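# Rope-guide the hoop onto the other post around its peg

## Task

Get the hoop off the post it now sits on and onto the other post, so that it lies flat and encircles the loose peg standing on that post, with the peg still upright afterwards. Neither the hoop nor the peg can be reached by a hand directly; the hoop is tied by rope to a metal block on each bench, so it has to be moved through those ropes and blocks. The hoop must never drop more than a small amount below the top of the lower of the two posts, and that includes while it is hanging. All positions are in the scene frame. The arm bases are fixed at arm1 (x=+0.14, y=+1.40, z=+0.95 m) facing -93 degrees, arm2 (x=-1.17, y=-0.78, z=+1.04 m) facing +30 degrees, and arm3 (x=+1.19, y=-0.75, z=+1.05 m) facing +148 degrees, with headings measured counter-clockwise from +x. At the end every gripper must release and the arms must pull away, and the result only counts if it stays in place with no robot supporting it.

## Robot and tools

Setup: three identical i2rt Big YAM arms, named arm1, arm2 and arm3. Each has six revolute joints, a two-finger gripper and a wrist camera. Two fixed room cameras, cam_low and cam_top, also watch the scene. The hand can reach roughly 1.0 m from the joint-1 axis. The joints move at different speeds, so the path between two postures can swing wider than expected.

Frames: there is one scene frame with its origin on the floor and +z pointing up. The base positions and headings are listed in the task. The hand point lies midway between the fingertips. The hand's z axis runs along the fingers, and the fingers close along its y axis. No tool accepts Cartesian poses: all motion is commanded through joint angles.

Joints: every value is absolute, in radians, with the done-tolerance given after each range.
- joint1_rad: -2.879 to 2.879, ±0.045. Turns the arm about its base; positive is counter-clockwise seen from above; 0 points along the base heading.
- joint2_rad: 0 to 3.141, ±0.14. Shoulder; 0 has the upper arm pointing back and about level, and increasing lifts it up and then forward.
- joint3_rad: 0 to 3.019, ±0.09. Elbow; 0 is folded against the upper arm, and increasing opens it.
- joint4_rad: -1.692 to 1.57, ±0.055. Hand pitch; positive tilts the fingers up.
- joint5_rad: -1.57 to 1.57, ±0.03. Sideways hand swing; positive is toward the arm's right.
- joint6_rad: -2.094 to 2.094, ±0.035. Hand roll; positive is clockwise when viewed from behind the hand.
- gripper_m: 0 to 0.093 m, ±0.003. This is the fingertip gap, and each pad grips with at most about 50 to 62 N.
With joints 1 and 6 at 0 and the hand level and pointing forward, the wrist camera sits above the hand and looks toward the fingertips.

execute_actions: the argument "actions" is a list holding either one action object or nothing. The action object is keyed by "arm1", "arm2" and/or "arm3". Each key holds {"joints": {...}}, which maps joint names to absolute targets, not offsets. The named arms all start moving at once and may finish at different times. An omitted joint or arm is not frozen: it may still be driving toward an earlier target. The optional "cameras" argument takes names from arm1_cam_wrist, arm2_cam_wrist, arm3_cam_wrist, cam_low, cam_top or all. If it is omitted, null or ["all"], every camera is returned; [] returns no images. An unknown key, an unknown camera or an out-of-range value rejects the whole call, and nothing moves. An empty list only reports state and images. Example: {"arm1": {"joints": {"gripper_m": 0.05}}, "arm2": {"joints": {"joint1_rad": 0.3}}}.

wait: takes "seconds" from 0 to 10. It gives no new commands and returns the same output as an empty action.

zoom_image: takes "camera" and "region" [x0, y0, x1, y1] in pixels, with (0,0) at the top-left of that camera's most recent full image. The region can be at most 504 by 504. The wrist cameras are 504x504 fisheye; cam_low and cam_top are 672x504 pinhole with radial distortion.

finished_scene: takes "scene", the integer number of the current scene. It closes that scene for good and reports whether the task succeeded. Answering without any tool call also ends the run.

Reading results: the "pictures" line gives the order of the images. joint_positions gives the measured angles. joint_status tells how each commanded motion ended:
- off_target: stopped short of the target and may still be pushing.
- contact_stop or time_out: the old target was dropped and the joint holds where it stopped. After a time_out, a joint can keep a target within 0.375, 0.375, 0.113, 0.225, 0.075 or 0.3 rad (joints 1 to 6) and continue pushing, and on_its_own will list it.
- not_followed: a safety check, reported as "joint command not followed" with a "cause:" line, blocked that arm's joint targets. The gripper part of the action still runs. The arm may retry the blocked targets on later actions.
- limit_stop_at_motor_heat: resend the target.
on_its_own covers joints this call did not command, and "held at" there is the target being held, not the actual position. To stop a joint from pushing, send it its reported position. Very small changes to a target may produce no movement. Loaded joints tend to sag.

Heat: holding a load or pushing warms the motors. MOTOR HOT appears at 85 °C. At 100 °C an OVER-TEMPERATURE FAULT drops the entire arm and gripper until it cools. If a stop is reported, the rest of that reply's motion, wait and finish calls are skipped.

Avoid: robot-to-robot squeezing, which fails the run; hard collisions; and knocking any object to the floor or out of the work area. The self-collision check can react too late and ignores fingers, gripper housings and wrist cameras. Arms keep pushing after contact, so do not press into things. Also avoid drops, slips, slams, and letting the hoop sink too low. Loose objects may be nudged now and then by outside disturbances. Arms do not wait for one another.

Each tool is called after "Emit:" by a JSON object that holds its "fn" and its "kwargs".

## Session

Emit:
{"fn": "execute_actions", "kwargs": {"actions": []}}

Scene clock: 0.00 s.
Motor temperatures (°C, as the motors report them): arm1=[23 26 26 24 23 27] | arm2=[26 24 24 26 26 27] | arm3=[24 26 24 26 24 25]
arm1.joint_positions: joint1_rad=+0.638 joint2_rad=+0.238 joint3_rad=+1.622 joint4_rad=-1.515 joint5_rad=-0.055 joint6_rad=-0.387 gripper_m=+0.094
arm1.joint_status: not commanded
arm1.hand: x=+0.1404 y=+1.4203 z=+1.5812 quat_wxyz=(-0.523, -0.201, -0.725, +0.400) (m; scene frame)
arm2.joint_positions: joint1_rad=-0.809 joint2_rad=+0.517 joint3_rad=+1.393 joint4_rad=-1.151 joint5_rad=-0.090 joint6_rad=-0.582 gripper_m=+0.095
arm2.joint_status: not commanded
arm2.hand: x=-0.9590 y=-0.8304 z=+1.6425 quat_wxyz=(-0.559, +0.143, -0.787, +0.220) (m; scene frame)
arm3.joint_positions: joint1_rad=+0.318 joint2_rad=+0.555 joint3_rad=+1.682 joint4_rad=-1.323 joint5_rad=-0.250 joint6_rad=+0.180 gripper_m=+0.095
arm3.joint_status: not commanded
arm3.hand: x=+1.0477 y=-0.7506 z=+1.7318 quat_wxyz=(+0.079, +0.764, -0.088, -0.634) (m; scene frame)
pictures: arm1_cam_wrist, arm2_cam_wrist, arm3_cam_wrist, cam_low, cam_top
Images, in order (width x height): arm1_cam_wrist 504x504, arm2_cam_wrist 504x504, arm3_cam_wrist 504x504, cam_low 672x504, cam_top 672x504.

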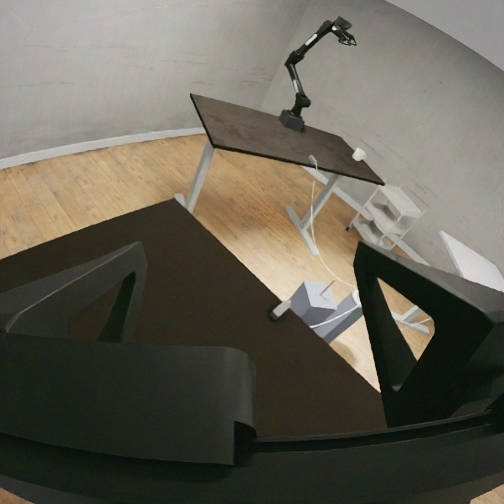

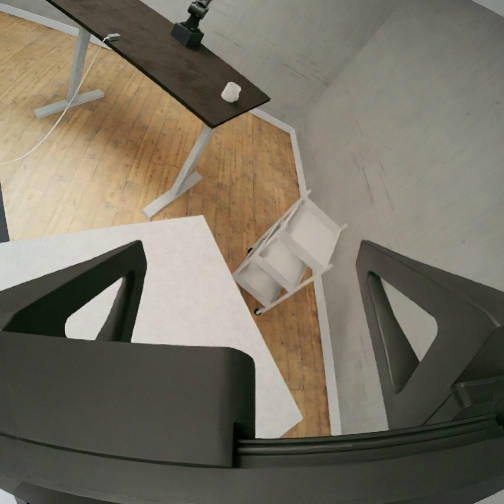

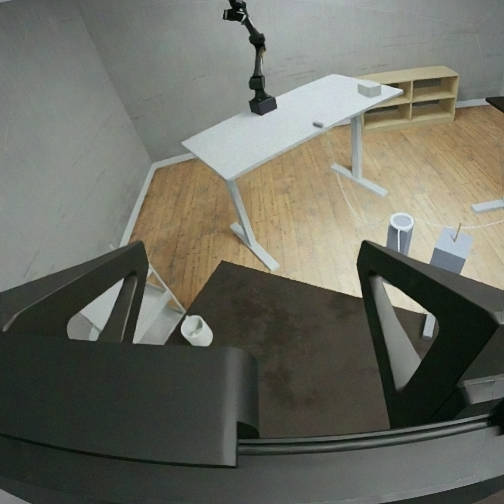

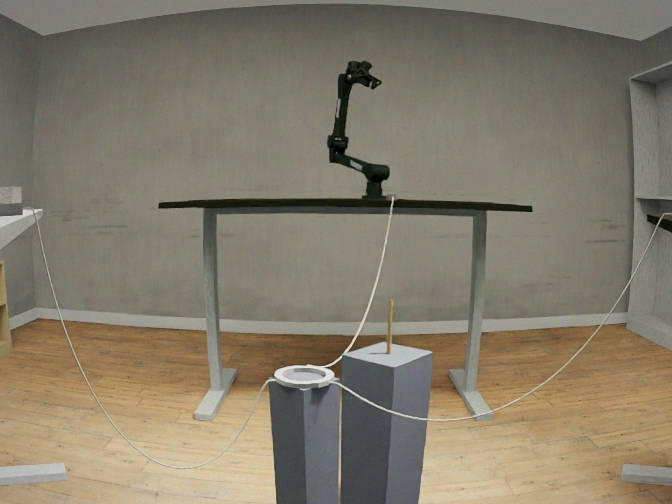

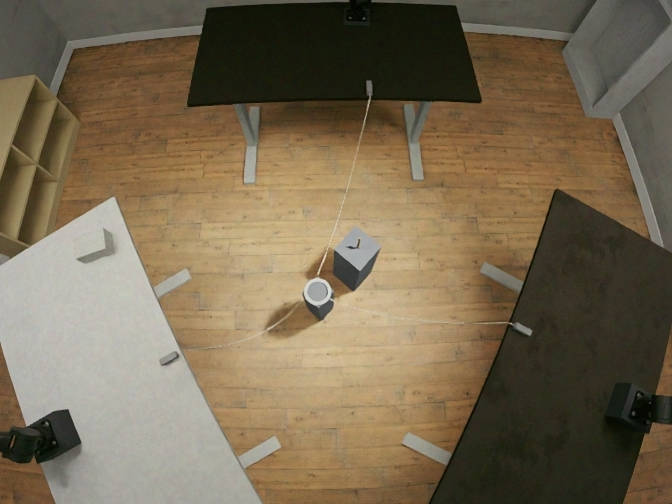

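Emit:
{"fn": "execute_actions", "kwargs": {"actions": [{"arm1":{"joints":{"joint1_rad":0.13,"joint2_rad":1.7,"joint3_rad":1.6,"joint4_rad":-1.4,"joint5_rad":0,"joint6_rad":0}},"arm2":{"joints":{"joint1_rad":0.04,"joint2_rad":1.8,"joint3_rad":1.75,"joint4_rad":-1.45,"joint5_rad":0,"joint6_rad":0}},"arm3":{"joints":{"joint1_rad":-0.13,"joint2_rad":1.85,"joint3_rad":1.75,"joint4_rad":-1.4,"joint5_rad":0,"joint6_rad":0}}}]}}

Scene clock: 3.70 s.
Motor temperatures (°C, as the motors report them): arm1=[23 26 26 24 23 27] | arm2=[26 24 24 26 26 27] | arm3=[24 26 25 26 24 25]
arm1.joint_positions: joint1_rad=+0.133 joint2_rad=+1.709 joint3_rad=+1.591 joint4_rad=-1.402 joint5_rad=-0.004 joint6_rad=-0.012 gripper_m=+0.094
arm1.joint_status: all done
arm1.hand: x=+0.1866 y=+0.8711 z=+1.1580 quat_wxyz=(-0.019, -0.671, -0.741, +0.017) (m; scene frame)
arm2.joint_positions: joint1_rad=+0.047 joint2_rad=+1.800 joint3_rad=+1.737 joint4_rad=-1.434 joint5_rad=+0.000 joint6_rad=-0.011 gripper_m=+0.095
arm2.joint_status: all done
arm2.hand: x=-0.6809 y=-0.4766 z=+1.2526 quat_wxyz=(-0.032, +0.285, -0.958, -0.013) (m; scene frame)
arm3.joint_positions: joint1_rad=-0.126 joint2_rad=+1.863 joint3_rad=+1.722 joint4_rad=-1.388 joint5_rad=-0.002 joint6_rad=+0.009 gripper_m=+0.095
arm3.joint_status: all done
arm3.hand: x=+0.7370 y=-0.3748 z=+1.2185 quat_wxyz=(-0.001, +0.939, -0.343, -0.021) (m; scene frame)
pictures: arm1_cam_wrist, arm2_cam_wrist, arm3_cam_wrist, cam_low, cam_top
Images, in order (width x height): arm1_cam_wrist 504x504, arm2_cam_wrist 504x504, arm3_cam_wrist 504x504, cam_low 672x504, cam_top 672x504.

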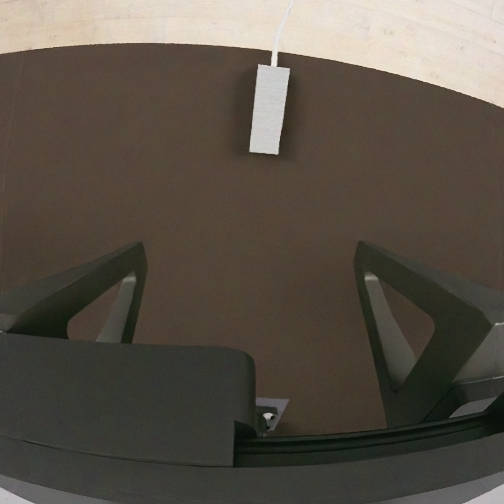

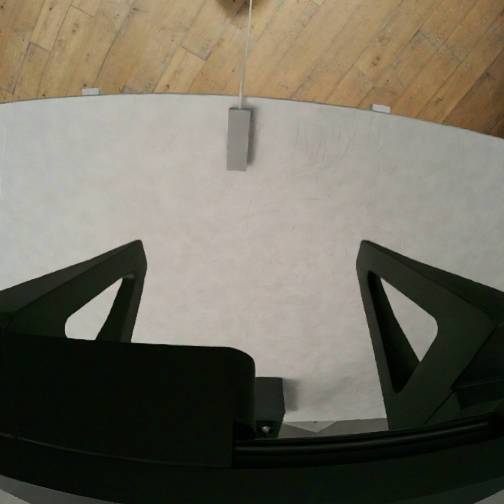

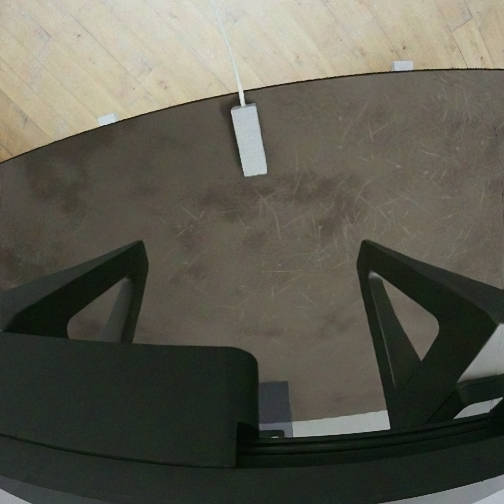

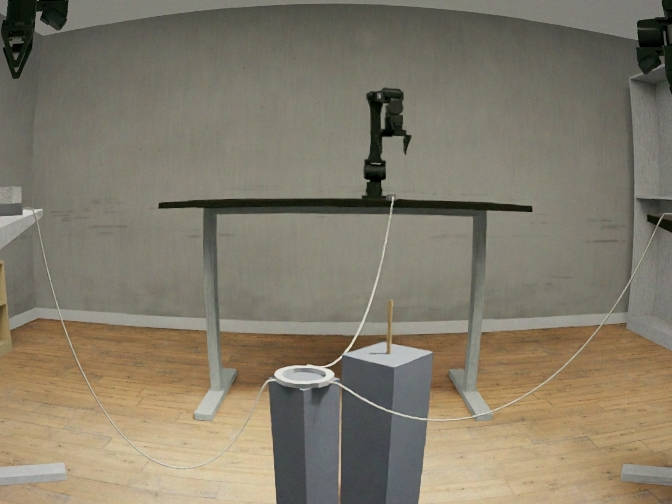

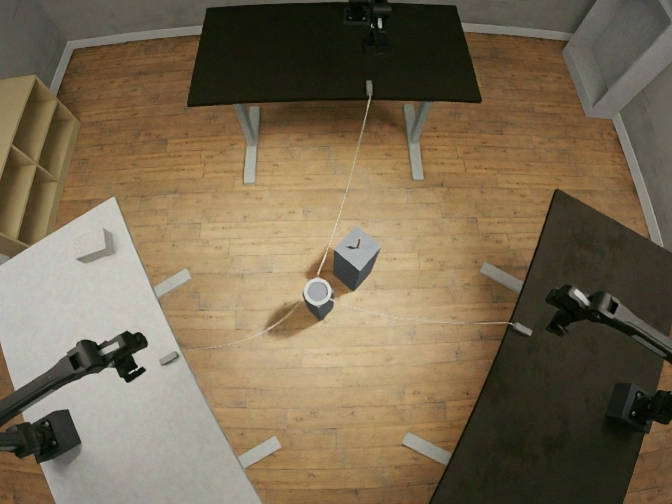

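Emit:
{"fn": "execute_actions", "kwargs": {"actions": [{"arm1":{"joints":{"joint1_rad":0.105,"joint2_rad":1.845,"joint3_rad":1.48,"joint4_rad":-1.14,"joint6_rad":0.09}},"arm2":{"joints":{"joint1_rad":0.065,"joint2_rad":1.94,"joint3_rad":1.645,"joint4_rad":-1.2,"joint6_rad":0.05}},"arm3":{"joints":{"joint1_rad":-0.12,"joint2_rad":1.97,"joint3_rad":1.71,"joint4_rad":-1.24,"joint6_rad":-0.16}}}], "cameras": ["arm1_cam_wrist","arm2_cam_wrist","arm3_cam_wrist"]}}

Scene clock: 6.07 s.
Motor temperatures (°C, as the motors report them): arm1=[23 26 26 24 23 27] | arm2=[26 24 25 26 26 27] | arm3=[24 26 25 26 24 25]
arm1.joint_positions: joint1_rad=+0.107 joint2_rad=+1.857 joint3_rad=+1.470 joint4_rad=-1.152 joint5_rad=-0.004 joint6_rad=+0.079 gripper_m=+0.094
arm1.joint_status: all done
arm1.hand: x=+0.1732 y=+0.8477 z=+1.0367 quat_wxyz=(-0.012, -0.713, -0.701, +0.010) (m; scene frame)
arm2.joint_positions: joint1_rad=+0.058 joint2_rad=+1.952 joint3_rad=+1.640 joint4_rad=-1.218 joint5_rad=+0.000 joint6_rad=+0.038 gripper_m=+0.095
arm2.joint_status: all done
arm2.hand: x=-0.6639 y=-0.4566 z=+1.1317 quat_wxyz=(-0.016, +0.267, -0.963, -0.009) (m; scene frame)
arm3.joint_positions: joint1_rad=-0.126 joint2_rad=+1.989 joint3_rad=+1.692 joint4_rad=-1.254 joint5_rad=-0.002 joint6_rad=-0.150 gripper_m=+0.095
arm3.joint_status: all done
arm3.hand: x=+0.7185 y=-0.3605 z=+1.1358 quat_wxyz=(+0.001, +0.964, -0.267, -0.011) (m; scene frame)
pictures: arm1_cam_wrist, arm2_cam_wrist, arm3_cam_wrist
Images, in order (width x height): arm1_cam_wrist 504x504, arm2_cam_wrist 504x504, arm3_cam_wrist 504x504.

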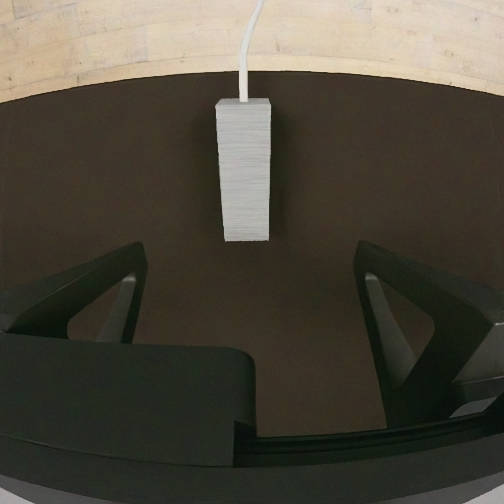

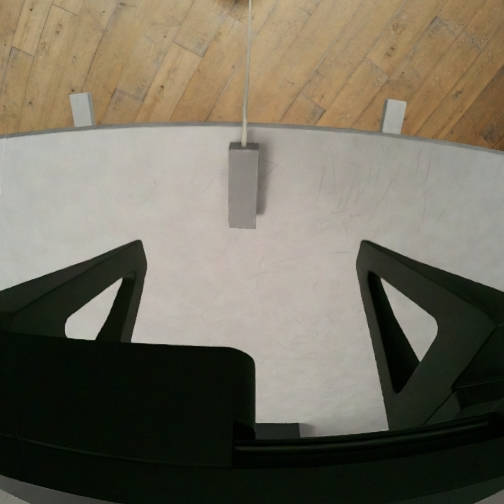

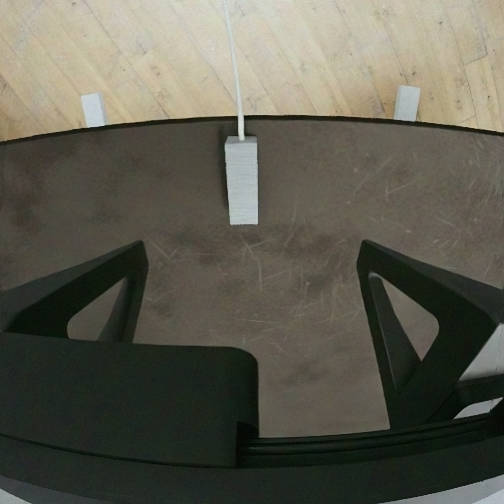

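Emit:
{"fn": "execute_actions", "kwargs": {"actions": [{"arm1":{"joints":{"joint1_rad":0.117,"joint2_rad":1.91,"joint3_rad":1.455,"joint4_rad":-1.06}},"arm2":{"joints":{"joint1_rad":0.08,"joint2_rad":2.07,"joint3_rad":1.52,"joint4_rad":-0.97}},"arm3":{"joints":{"joint1_rad":-0.105,"joint2_rad":2.085,"joint3_rad":1.585,"joint4_rad":-1.01}}}], "cameras": ["arm1_cam_wrist","arm2_cam_wrist","arm3_cam_wrist","cam_low"]}}

Scene clock: 8.33 s.
Motor temperatures (°C, as the motors report them): arm1=[23 26 26 24 23 27] | arm2=[26 24 25 26 26 27] | arm3=[24 26 25 26 24 25]
arm1.joint_positions: joint1_rad=+0.110 joint2_rad=+1.911 joint3_rad=+1.456 joint4_rad=-1.071 joint5_rad=-0.004 joint6_rad=+0.079 gripper_m=+0.094
arm1.joint_status: all done
arm1.hand: x=+0.1755 y=+0.8370 z=+1.0035 quat_wxyz=(-0.017, -0.712, -0.702, +0.014) (m; scene frame)
arm2.joint_positions: joint1_rad=+0.075 joint2_rad=+2.077 joint3_rad=+1.515 joint4_rad=-0.988 joint5_rad=+0.000 joint6_rad=+0.039 gripper_m=+0.095
arm2.joint_status: all done
arm2.hand: x=-0.6751 y=-0.4511 z=+1.0175 quat_wxyz=(-0.007, +0.275, -0.961, -0.006) (m; scene frame)
arm3.joint_positions: joint1_rad=-0.113 joint2_rad=+2.111 joint3_rad=+1.566 joint4_rad=-1.023 joint5_rad=-0.002 joint6_rad=-0.150 gripper_m=+0.095
arm3.joint_status: all done
arm3.hand: x=+0.7175 y=-0.3718 z=+1.0205 quat_wxyz=(+0.005, +0.966, -0.260, -0.002) (m; scene frame)
pictures: arm1_cam_wrist, arm2_cam_wrist, arm3_cam_wrist, cam_low
Images, in order (width x height): arm1_cam_wrist 504x504, arm2_cam_wrist 504x504, arm3_cam_wrist 504x504, cam_low 672x504.

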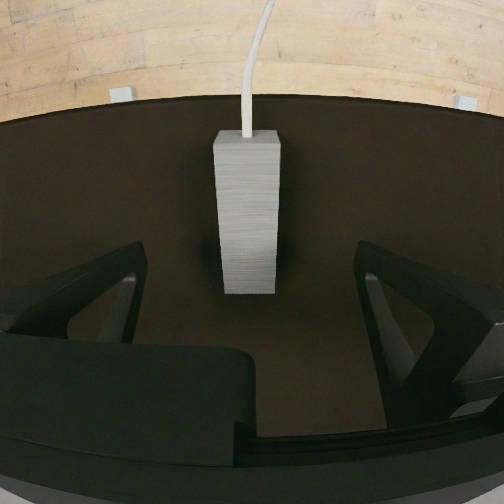

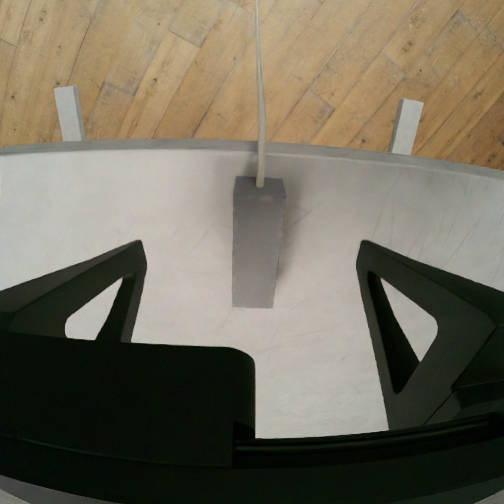

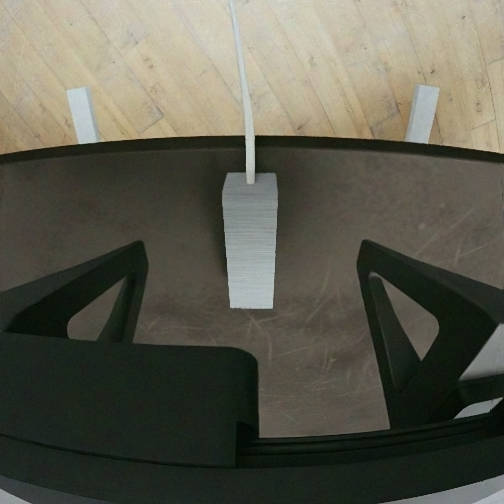

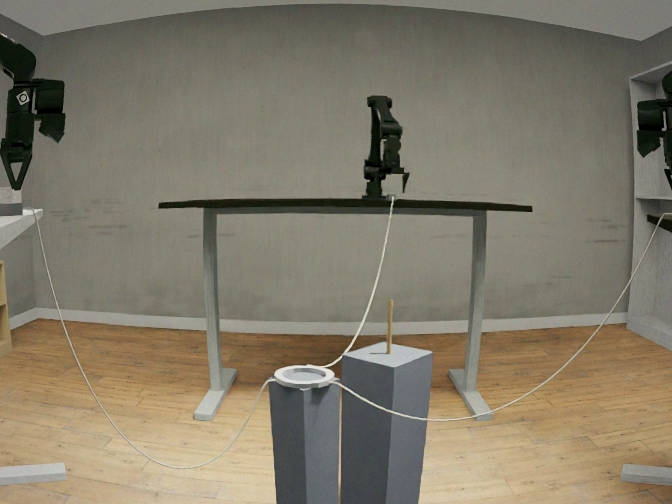

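Emit:
{"fn": "execute_actions", "kwargs": {"actions": [{"arm1":{"joints":{"joint2_rad":1.97,"joint3_rad":1.452,"joint4_rad":-1.0}},"arm2":{"joints":{"joint1_rad":0.062,"joint2_rad":2.09,"joint3_rad":1.375,"joint4_rad":-0.805}},"arm3":{"joints":{"joint2_rad":2.11,"joint3_rad":1.47,"joint4_rad":-0.875}}}], "cameras": ["arm1_cam_wrist","arm2_cam_wrist","arm3_cam_wrist"]}}

Scene clock: 10.30 s.
Motor temperatures (°C, as the motors report them): arm1=[23 26 27 24 23 27] | arm2=[26 24 25 26 26 27] | arm3=[24 26 25 26 24 25]
arm1.joint_positions: joint1_rad=+0.113 joint2_rad=+1.968 joint3_rad=+1.456 joint4_rad=-1.009 joint5_rad=-0.002 joint6_rad=+0.080 gripper_m=+0.094
arm1.joint_status: all done
arm1.hand: x=+0.1773 y=+0.8272 z=+0.9730 quat_wxyz=(-0.018, -0.711, -0.702, +0.017) (m; scene frame)
arm2.joint_positions: joint1_rad=+0.070 joint2_rad=+2.077 joint3_rad=+1.375 joint4_rad=-0.824 joint5_rad=+0.000 joint6_rad=+0.039 gripper_m=+0.095
arm2.joint_status: all done
arm2.hand: x=-0.6953 y=-0.4681 z=+0.9745 quat_wxyz=(-0.018, +0.272, -0.962, -0.009) (m; scene frame)
arm3.joint_positions: joint1_rad=-0.113 joint2_rad=+2.113 joint3_rad=+1.457 joint4_rad=-0.889 joint5_rad=-0.002 joint6_rad=-0.150 gripper_m=+0.095
arm3.joint_status: all done
arm3.hand: x=+0.7309 y=-0.3830 z=+0.9855 quat_wxyz=(+0.000, +0.965, -0.260, -0.013) (m; scene frame)
pictures: arm1_cam_wrist, arm2_cam_wrist, arm3_cam_wrist
Images, in order (width x height): arm1_cam_wrist 504x504, arm2_cam_wrist 504x504, arm3_cam_wrist 504x504.

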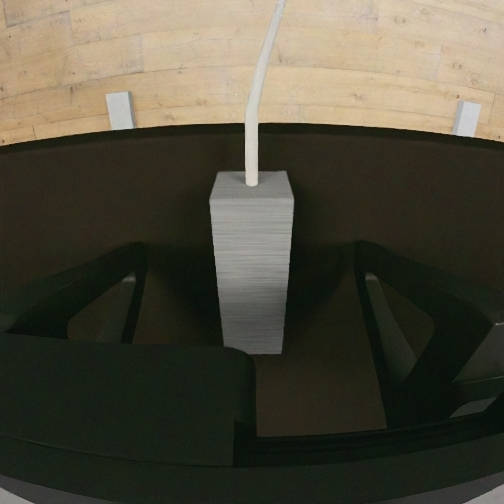

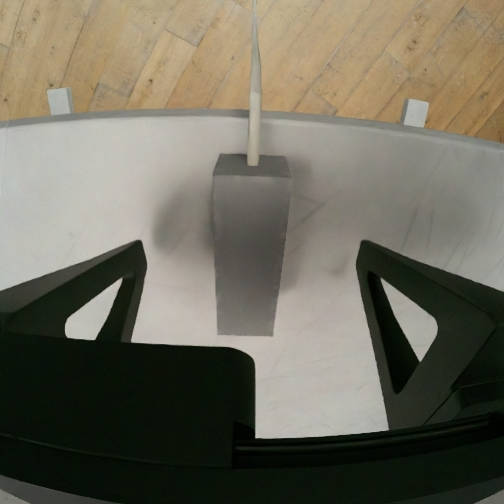

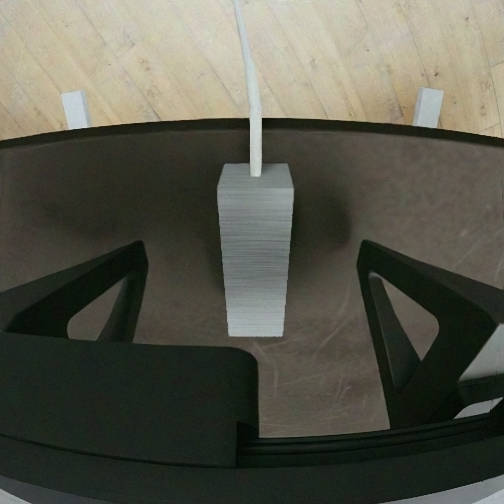

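Emit:
{"fn": "execute_actions", "kwargs": {"actions": [{"arm1":{"joints":{"joint2_rad":1.99}},"arm2":{"joints":{"joint2_rad":2.125}},"arm3":{"joints":{"joint2_rad":2.15}}}], "cameras": ["arm1_cam_wrist","arm2_cam_wrist","arm3_cam_wrist"]}}

Scene clock: 11.33 s.
Motor temperatures (°C, as the motors report them): arm1=[23 26 27 24 23 27] | arm2=[26 24 25 26 26 27] | arm3=[24 26 25 26 24 25]
arm1.joint_positions: joint1_rad=+0.113 joint2_rad=+1.968 joint3_rad=+1.456 joint4_rad=-1.009 joint5_rad=-0.002 joint6_rad=+0.080 gripper_m=+0.094
arm1.joint_status: all done
arm1.hand: x=+0.1773 y=+0.8272 z=+0.9728 quat_wxyz=(-0.018, -0.712, -0.702, +0.017) (m; scene frame)
arm2.joint_positions: joint1_rad=+0.069 joint2_rad=+2.093 joint3_rad=+1.375 joint4_rad=-0.821 joint5_rad=+0.000 joint6_rad=+0.040 gripper_m=+0.095
arm2.joint_status: all done
arm2.hand: x=-0.6972 y=-0.4697 z=+0.9658 quat_wxyz=(-0.012, +0.272, -0.962, -0.008) (m; scene frame)
arm3.joint_positions: joint1_rad=-0.110 joint2_rad=+2.133 joint3_rad=+1.457 joint4_rad=-0.885 joint5_rad=+0.001 joint6_rad=-0.153 gripper_m=+0.095
arm3.joint_status: all done
arm3.hand: x=+0.7321 y=-0.3858 z=+0.9745 quat_wxyz=(+0.002, +0.966, -0.258, -0.006) (m; scene frame)
pictures: arm1_cam_wrist, arm2_cam_wrist, arm3_cam_wrist
Images, in order (width x height): arm1_cam_wrist 504x504, arm2_cam_wrist 504x504, arm3_cam_wrist 504x504.

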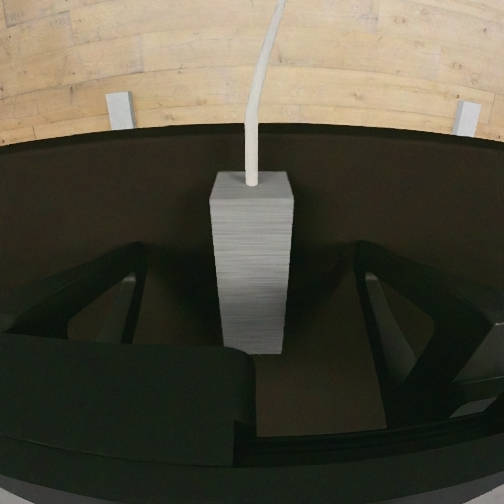

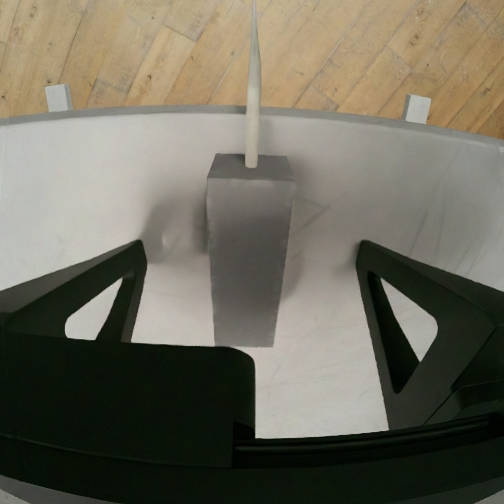

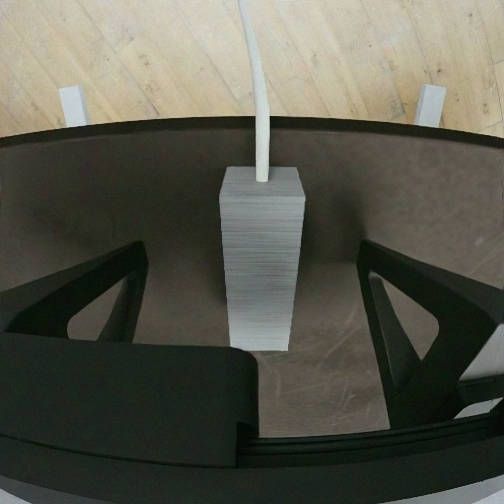

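Emit:
{"fn": "execute_actions", "kwargs": {"actions": [{"arm1":{"joints":{"joint2_rad":2.005,"gripper_m":0.02}},"arm2":{"joints":{"joint2_rad":2.14,"gripper_m":0.02}},"arm3":{"joints":{"joint2_rad":2.16,"gripper_m":0.02}}}], "cameras": ["arm1_cam_wrist","arm2_cam_wrist","arm3_cam_wrist"]}}

Scene clock: 12.27 s.
Motor temperatures (°C, as the motors report them): arm1=[23 26 27 24 23 27] | arm2=[26 24 25 26 26 27] | arm3=[24 26 25 26 24 25]
arm1.joint_positions: joint1_rad=+0.113 joint2_rad=+1.970 joint3_rad=+1.456 joint4_rad=-1.009 joint5_rad=+0.003 joint6_rad=+0.080 gripper_m=+0.025
arm1.joint_status: gripper_m off_target (ended at +0.025, target +0.020); the others done
arm1.hand: x=+0.1764 y=+0.8273 z=+0.9717 quat_wxyz=(-0.016, -0.712, -0.702, +0.018) (m; scene frame)
arm2.joint_positions: joint1_rad=+0.069 joint2_rad=+2.094 joint3_rad=+1.375 joint4_rad=-0.820 joint5_rad=+0.000 joint6_rad=+0.040 gripper_m=+0.025
arm2.joint_status: gripper_m off_target (ended at +0.025, target +0.020); the others done
arm2.hand: x=-0.6972 y=-0.4697 z=+0.9654 quat_wxyz=(-0.012, +0.271, -0.962, -0.008) (m; scene frame)
arm3.joint_positions: joint1_rad=-0.110 joint2_rad=+2.134 joint3_rad=+1.457 joint4_rad=-0.885 joint5_rad=+0.002 joint6_rad=-0.153 gripper_m=+0.025
arm3.joint_status: gripper_m off_target (ended at +0.025, target +0.020); the others done
arm3.hand: x=+0.7325 y=-0.3859 z=+0.9736 quat_wxyz=(+0.002, +0.966, -0.258, -0.005) (m; scene frame)
pictures: arm1_cam_wrist, arm2_cam_wrist, arm3_cam_wrist
Images, in order (width x height): arm1_cam_wrist 504x504, arm2_cam_wrist 504x504, arm3_cam_wrist 504x504.

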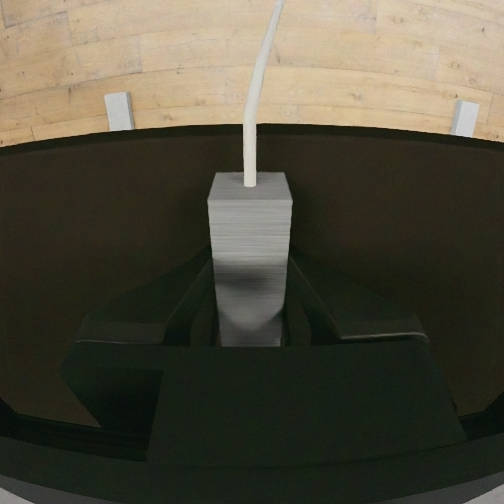

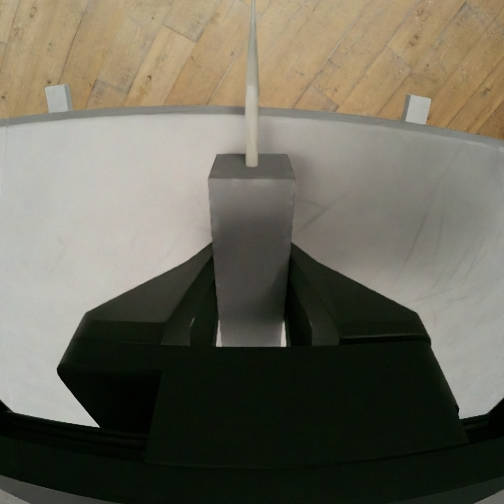

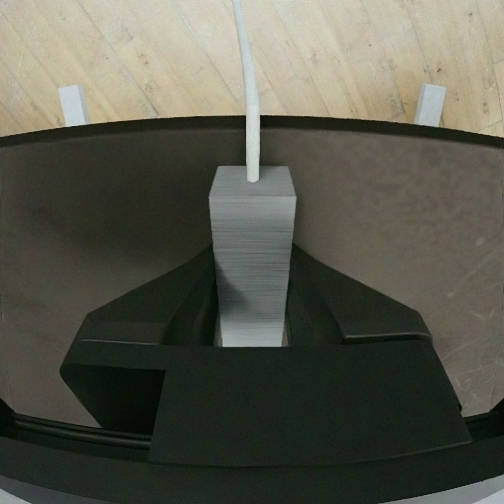

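Emit:
{"fn": "execute_actions", "kwargs": {"actions": [{"arm1":{"joints":{"joint1_rad":-0.108,"joint2_rad":2.0,"joint3_rad":1.92,"joint4_rad":-1.437,"joint6_rad":0,"gripper_m":0.015}},"arm2":{"joints":{"joint1_rad":0.03,"joint2_rad":1.46,"joint3_rad":1.25,"joint4_rad":-1.325,"joint6_rad":0,"gripper_m":0.015}},"arm3":{"joints":{"joint1_rad":0.106,"joint2_rad":1.826,"joint3_rad":1.62,"joint4_rad":-1.326,"joint6_rad":0,"gripper_m":0.015}}}], "cameras": ["cam_low","cam_top"]}}

Scene clock: 16.63 s.
Motor temperatures (°C, as the motors report them): arm1=[23 26 27 24 23 27] | arm2=[26 24 25 26 26 27] | arm3=[24 26 26 26 24 25]
arm1.joint_positions: joint1_rad=-0.101 joint2_rad=+2.005 joint3_rad=+1.874 joint4_rad=-1.427 joint5_rad=+0.001 joint6_rad=+0.011 gripper_m=+0.025
arm1.joint_status: gripper_m off_target (ended at +0.025, target +0.015); the others done
arm1.hand: x=+0.0473 y=+0.7843 z=+1.1030 quat_wxyz=(-0.003, -0.761, -0.649, +0.007) (m; scene frame)
arm2.joint_positions: joint1_rad=+0.029 joint2_rad=+1.446 joint3_rad=+1.230 joint4_rad=-1.311 joint5_rad=-0.002 joint6_rad=+0.012 gripper_m=+0.025
arm2.joint_status: gripper_m off_target (ended at +0.025, target +0.015); the others done
arm2.hand: x=-0.8015 y=-0.5618 z=+1.2260 quat_wxyz=(-0.018, +0.266, -0.964, -0.009) (m; scene frame)
arm3.joint_positions: joint1_rad=+0.103 joint2_rad=+1.837 joint3_rad=+1.601 joint4_rad=-1.315 joint5_rad=-0.001 joint6_rad=-0.010 gripper_m=+0.025
arm3.joint_status: gripper_m off_target (ended at +0.025, target +0.015); the others done
arm3.hand: x=+0.6831 y=-0.4965 z=+1.1881 quat_wxyz=(+0.003, +0.975, -0.224, -0.011) (m; scene frame)
pictures: cam_low, cam_top
Images, in order (width x height): cam_low 672x504, cam_top 672x504.

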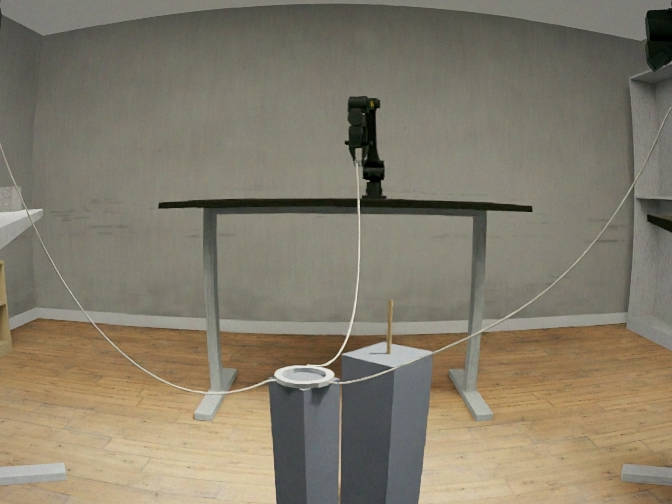

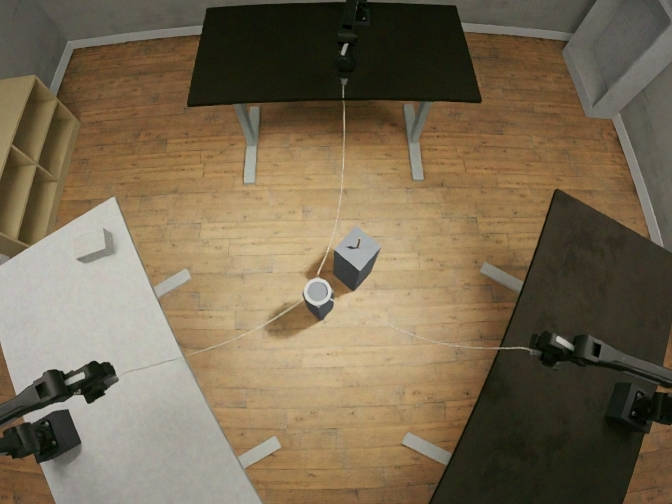

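Emit:
{"fn": "execute_actions", "kwargs": {"actions": [{"arm1":{"joints":{"joint2_rad":1.95,"joint3_rad":2.045,"joint4_rad":-1.6}},"arm2":{"joints":{"joint2_rad":1.10,"joint3_rad":0.925,"joint4_rad":-1.385}},"arm3":{"joints":{"joint2_rad":1.70,"joint3_rad":1.485,"joint4_rad":-1.32}}}], "cameras": ["cam_low","cam_top"]}}

Scene clock: 18.87 s.
Motor temperatures (°C, as the motors report them): arm1=[23 27 28 24 23 27] | arm2=[26 24 25 26 26 27] | arm3=[24 27 26 26 24 25]
arm1.joint_positions: joint1_rad=-0.101 joint2_rad=+1.958 joint3_rad=+1.994 joint4_rad=-1.590 joint5_rad=+0.001 joint6_rad=+0.011 gripper_m=+0.025
arm1.joint_status: all done
arm1.hand: x=+0.0493 y=+0.7954 z=+1.1760 quat_wxyz=(-0.004, -0.761, -0.649, +0.008) (m; scene frame)
arm2.joint_positions: joint1_rad=+0.029 joint2_rad=+1.102 joint3_rad=+0.931 joint4_rad=-1.373 joint5_rad=-0.002 joint6_rad=+0.011 gripper_m=+0.025
arm2.joint_status: all done
arm2.hand: x=-0.9138 y=-0.6307 z=+1.2277 quat_wxyz=(-0.009, +0.266, -0.964, -0.007) (m; scene frame)
arm3.joint_positions: joint1_rad=+0.103 joint2_rad=+1.730 joint3_rad=+1.471 joint4_rad=-1.315 joint5_rad=-0.001 joint6_rad=-0.010 gripper_m=+0.025
arm3.joint_status: all done
arm3.hand: x=+0.7241 y=-0.5168 z=+1.1956 quat_wxyz=(+0.005, +0.975, -0.224, +0.000) (m; scene frame)
pictures: cam_low, cam_top
Images, in order (width x height): cam_low 672x504, cam_top 672x504.

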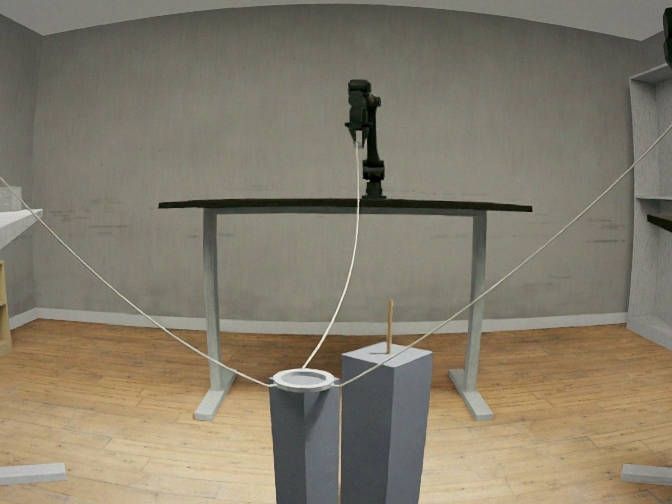

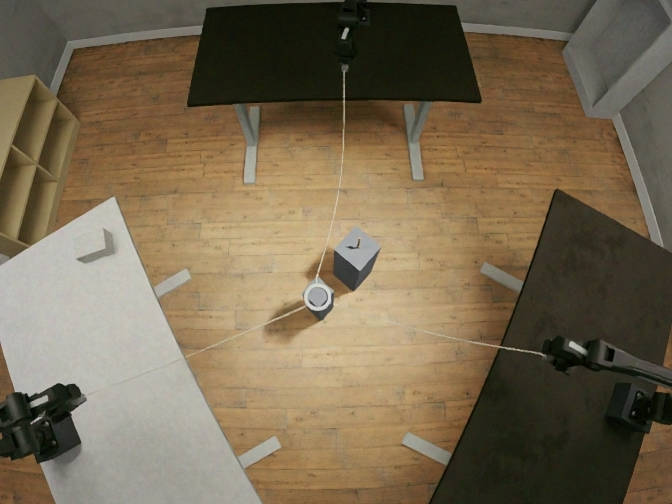

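Emit:
{"fn": "execute_actions", "kwargs": {"actions": [{"arm1":{"joints":{"joint1_rad":-0.325,"joint2_rad":1.69,"joint3_rad":1.785,"joint4_rad":-1.6,"joint6_rad":-0.32}},"arm2":{"joints":{"joint1_rad":0.40,"joint2_rad":0.86,"joint3_rad":0.77,"joint4_rad":-1.465,"joint6_rad":0.45}},"arm3":{"joints":{"joint1_rad":0.40,"joint2_rad":1.55,"joint3_rad":1.30,"joint4_rad":-1.26,"joint6_rad":0.42}}}], "cameras": ["cam_low","cam_top"]}}

Scene clock: 21.87 s.
Motor temperatures (°C, as the motors report them): arm1=[23 27 28 24 23 27] | arm2=[26 24 26 26 26 27] | arm3=[24 27 26 26 24 25]
arm1.joint_positions: joint1_rad=-0.317 joint2_rad=+1.700 joint3_rad=+1.784 joint4_rad=-1.591 joint5_rad=+0.000 joint6_rad=-0.308 gripper_m=+0.025
arm1.joint_status: all done
arm1.hand: x=-0.0498 y=+0.9026 z=+1.2377 quat_wxyz=(-0.013, -0.726, -0.687, +0.031) (m; scene frame)
arm2.joint_positions: joint1_rad=+0.395 joint2_rad=+0.860 joint3_rad=+0.770 joint4_rad=-1.449 joint5_rad=+0.000 joint6_rad=+0.438 gripper_m=+0.025
arm2.joint_status: all done
arm2.hand: x=-1.0338 y=-0.6148 z=+1.2221 quat_wxyz=(-0.009, +0.236, -0.972, -0.012) (m; scene frame)
arm3.joint_positions: joint1_rad=+0.401 joint2_rad=+1.573 joint3_rad=+1.291 joint4_rad=-1.266 joint5_rad=+0.000 joint6_rad=+0.410 gripper_m=+0.025
arm3.joint_status: all done
arm3.hand: x=+0.7306 y=-0.6715 z=+1.2036 quat_wxyz=(+0.006, +0.959, -0.283, -0.012) (m; scene frame)
pictures: cam_low, cam_top
Images, in order (width x height): cam_low 672x504, cam_top 672x504.

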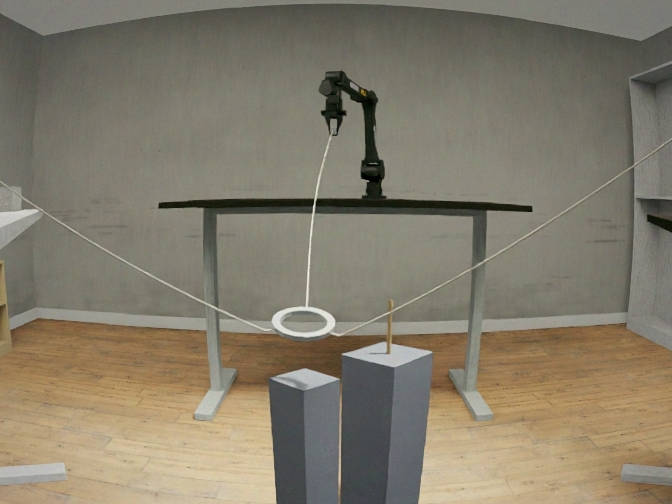

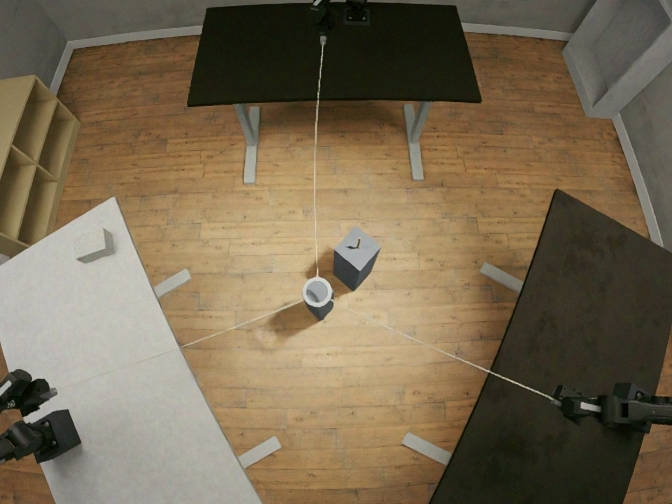

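Emit:
{"fn": "execute_actions", "kwargs": {"actions": [], "cameras": ["cam_low","cam_top"]}}

Emit:
{"fn": "zoom_image", "kwargs": {"camera": "cam_top", "region": [270,210,410,340]}}

Emit:
{"fn": "zoom_image", "kwargs": {"camera": "cam_low", "region": [230,270,450,400]}}

Scene clock: 22.33 s.
Motor temperatures (°C, as the motors report them): arm1=[23 27 28 24 23 27] | arm2=[26 24 26 26 26 27] | arm3=[24 27 26 26 24 25]
arm1.joint_positions: joint1_rad=-0.317 joint2_rad=+1.700 joint3_rad=+1.784 joint4_rad=-1.591 joint5_rad=+0.000 joint6_rad=-0.309 gripper_m=+0.025
arm1.joint_status: all done
arm1.hand: x=-0.0498 y=+0.9026 z=+1.2377 quat_wxyz=(-0.013, -0.725, -0.687, +0.031) (m; scene frame)
arm2.joint_positions: joint1_rad=+0.395 joint2_rad=+0.860 joint3_rad=+0.770 joint4_rad=-1.449 joint5_rad=+0.000 joint6_rad=+0.439 gripper_m=+0.025
arm2.joint_status: all done
arm2.hand: x=-1.0338 y=-0.6148 z=+1.2221 quat_wxyz=(-0.009, +0.236, -0.972, -0.012) (m; scene frame)
arm3.joint_positions: joint1_rad=+0.401 joint2_rad=+1.573 joint3_rad=+1.291 joint4_rad=-1.266 joint5_rad=+0.000 joint6_rad=+0.411 gripper_m=+0.025
arm3.joint_status: all done
arm3.hand: x=+0.7306 y=-0.6715 z=+1.2036 quat_wxyz=(+0.006, +0.959, -0.283, -0.012) (m; scene frame)
pictures: cam_low, cam_top
Images, in order (width x height): cam_low 672x504, cam_top 672x504.

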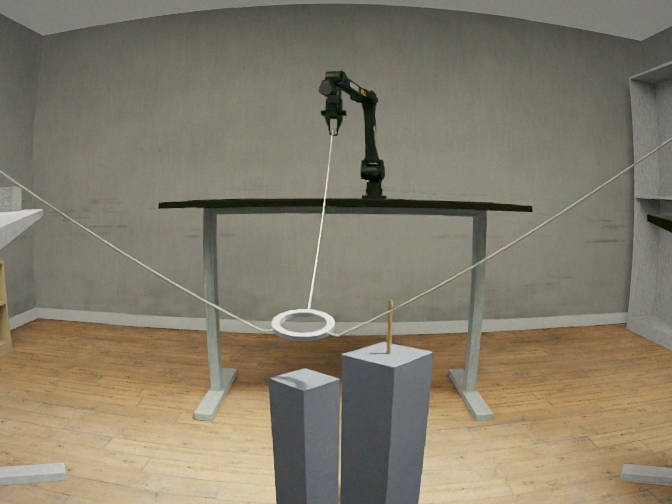

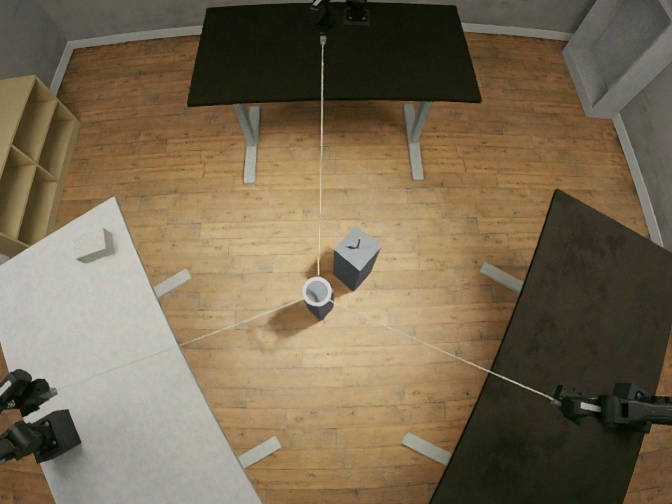

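Region (270, 210, 410, 340) of cam_top's 672x504 image, scaled by 3.600, with more detail than that image has; it fills the top 468 rows of this view, and the rest is white.

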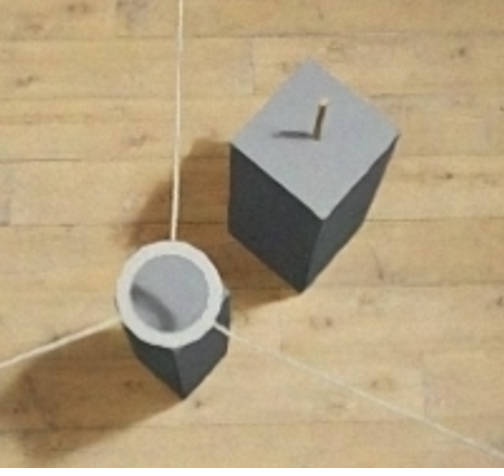

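Region (230, 270, 450, 400) of cam_low's 672x504 image, scaled by 2.291, with more detail than that image has; it fills the top 298 rows of this view, and the rest is white.

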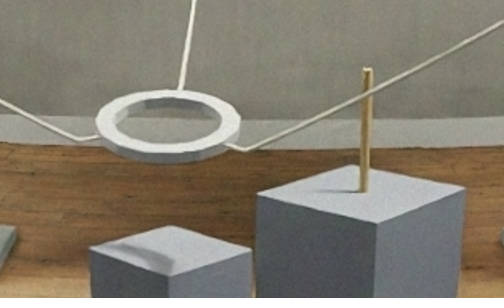

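Emit:
{"fn": "execute_actions", "kwargs": {"actions": [{"arm1":{"joints":{"joint1_rad":-0.245,"joint2_rad":1.32,"joint3_rad":1.355,"joint4_rad":-1.565,"joint6_rad":-0.25}},"arm2":{"joints":{"joint1_rad":0.52,"joint2_rad":1.205,"joint3_rad":1.15,"joint4_rad":-1.48,"joint6_rad":0.62}},"arm3":{"joints":{"joint1_rad":-0.025,"joint2_rad":1.38,"joint3_rad":1.262,"joint4_rad":-1.41,"joint6_rad":-0.09}}}], "cameras": []}}

Emit:
{"fn": "execute_actions", "kwargs": {"actions": [], "cameras": ["cam_low","cam_top"]}}

Scene clock: 25.27 s.
Motor temperatures (°C, as the motors report them): arm1=[23 27 28 24 23 27] | arm2=[26 24 26 26 26 27] | arm3=[24 27 26 26 24 25]
arm1.joint_positions: joint1_rad=-0.238 joint2_rad=+1.331 joint3_rad=+1.353 joint4_rad=-1.562 joint5_rad=+0.000 joint6_rad=-0.261 gripper_m=+0.025
arm1.joint_status: all done
arm1.hand: x=+0.0312 y=+1.0302 z=+1.2302 quat_wxyz=(-0.006, -0.715, -0.699, +0.015) (m; scene frame)
arm2.joint_positions: joint1_rad=+0.516 joint2_rad=+1.202 joint3_rad=+1.089 joint4_rad=-1.467 joint5_rad=+0.001 joint6_rad=+0.608 gripper_m=+0.025
arm2.joint_status: all done
arm2.hand: x=-0.9983 y=-0.5045 z=+1.2595 quat_wxyz=(+0.007, +0.213, -0.977, +0.002) (m; scene frame)
arm3.joint_positions: joint1_rad=-0.034 joint2_rad=+1.385 joint3_rad=+1.241 joint4_rad=-1.395 joint5_rad=+0.001 joint6_rad=-0.080 gripper_m=+0.025
arm3.joint_status: all done
arm3.hand: x=+0.8537 y=-0.5187 z=+1.2599 quat_wxyz=(-0.001, +0.967, -0.256, -0.016) (m; scene frame)
pictures: none
No camera images: the call's "cameras" was empty. Leave "cameras" out to get every camera's image.

Scene clock: 25.27 s.
Motor temperatures (°C, as the motors report them): arm1=[23 27 28 24 23 27] | arm2=[26 24 26 26 26 27] | arm3=[24 27 26 26 24 25]
arm1.joint_positions: joint1_rad=-0.238 joint2_rad=+1.331 joint3_rad=+1.353 joint4_rad=-1.562 joint5_rad=+0.000 joint6_rad=-0.261 gripper_m=+0.025
arm1.joint_status: all done
arm1.hand: x=+0.0312 y=+1.0302 z=+1.2302 quat_wxyz=(-0.006, -0.715, -0.699, +0.015) (m; scene frame)
arm2.joint_positions: joint1_rad=+0.516 joint2_rad=+1.202 joint3_rad=+1.089 joint4_rad=-1.467 joint5_rad=+0.001 joint6_rad=+0.608 gripper_m=+0.025
arm2.joint_status: all done
arm2.hand: x=-0.9983 y=-0.5045 z=+1.2595 quat_wxyz=(+0.007, +0.213, -0.977, +0.002) (m; scene frame)
arm3.joint_positions: joint1_rad=-0.034 joint2_rad=+1.385 joint3_rad=+1.241 joint4_rad=-1.395 joint5_rad=+0.001 joint6_rad=-0.080 gripper_m=+0.025
arm3.joint_status: all done
arm3.hand: x=+0.8537 y=-0.5187 z=+1.2599 quat_wxyz=(-0.001, +0.967, -0.256, -0.016) (m; scene frame)
pictures: cam_low, cam_top
Images, in order (width x height): cam_low 672x504, cam_top 672x504.

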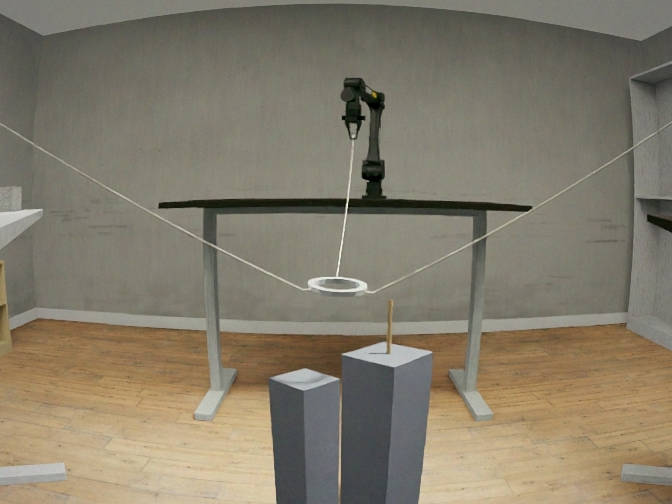

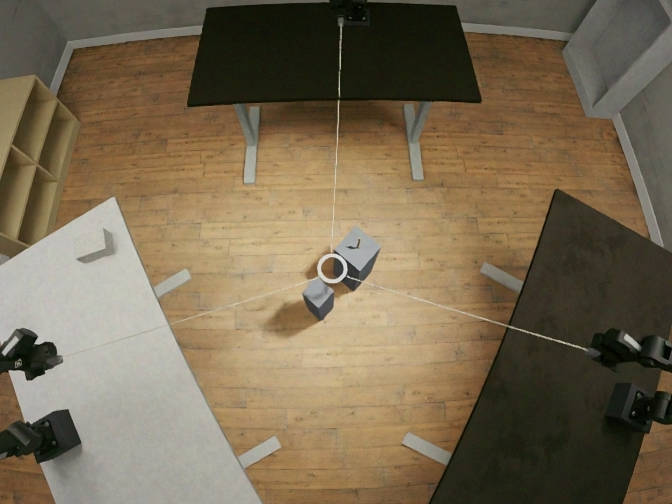

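Emit:
{"fn": "execute_actions", "kwargs": {"actions": [{"arm1":{"joints":{"joint1_rad":0.21,"joint2_rad":0.80,"joint3_rad":1.025,"joint4_rad":-1.69,"joint6_rad":0.21}},"arm2":{"joints":{"joint1_rad":0.43,"joint2_rad":1.755,"joint3_rad":1.75,"joint4_rad":-1.51,"joint6_rad":0.54}},"arm3":{"joints":{"joint1_rad":-0.555,"joint2_rad":1.49,"joint3_rad":1.42,"joint4_rad":-1.45,"joint6_rad":-0.63}}}], "cameras": ["cam_low","cam_top"]}}

Scene clock: 27.53 s.
Motor temperatures (°C, as the motors report them): arm1=[23 27 28 24 23 27] | arm2=[26 24 27 26 26 27] | arm3=[24 27 27 26 24 25]
arm1.joint_positions: joint1_rad=+0.205 joint2_rad=+0.802 joint3_rad=+1.024 joint4_rad=-1.682 joint5_rad=+0.000 joint6_rad=+0.199 gripper_m=+0.025
arm1.joint_status: all done
arm1.hand: x=+0.1725 y=+1.1975 z=+1.2418 quat_wxyz=(-0.044, -0.720, -0.692, +0.033) (m; scene frame)
arm2.joint_positions: joint1_rad=+0.425 joint2_rad=+1.764 joint3_rad=+1.682 joint4_rad=-1.497 joint5_rad=+0.002 joint6_rad=+0.551 gripper_m=+0.025
arm2.joint_status: all done
arm2.hand: x=-0.8479 y=-0.3471 z=+1.2520 quat_wxyz=(+0.006, +0.196, -0.981, +0.001) (m; scene frame)
arm3.joint_positions: joint1_rad=-0.559 joint2_rad=+1.514 joint3_rad=+1.369 joint4_rad=-1.437 joint5_rad=+0.000 joint6_rad=-0.620 gripper_m=+0.025
arm3.joint_status: all done
arm3.hand: x=+0.9962 y=-0.3473 z=+1.2542 quat_wxyz=(+0.009, +0.968, -0.249, +0.002) (m; scene frame)
pictures: cam_low, cam_top
Images, in order (width x height): cam_low 672x504, cam_top 672x504.

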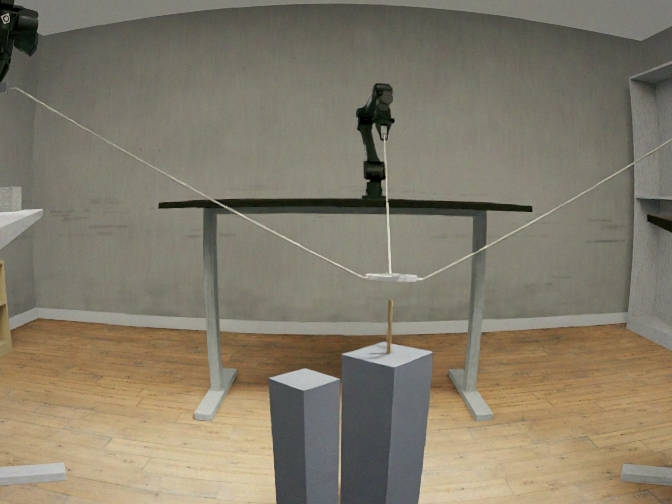

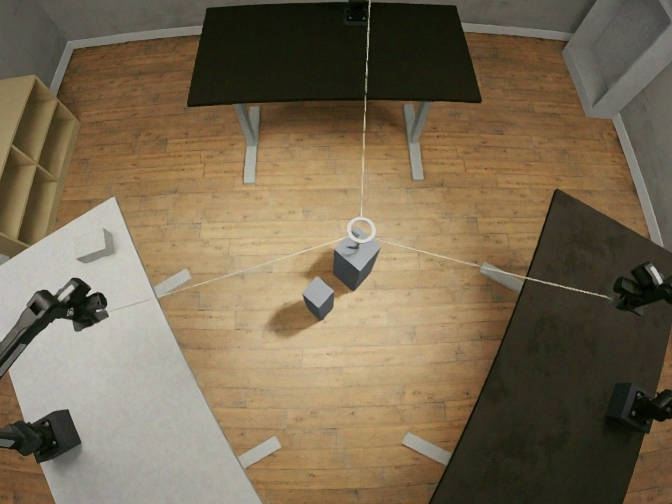

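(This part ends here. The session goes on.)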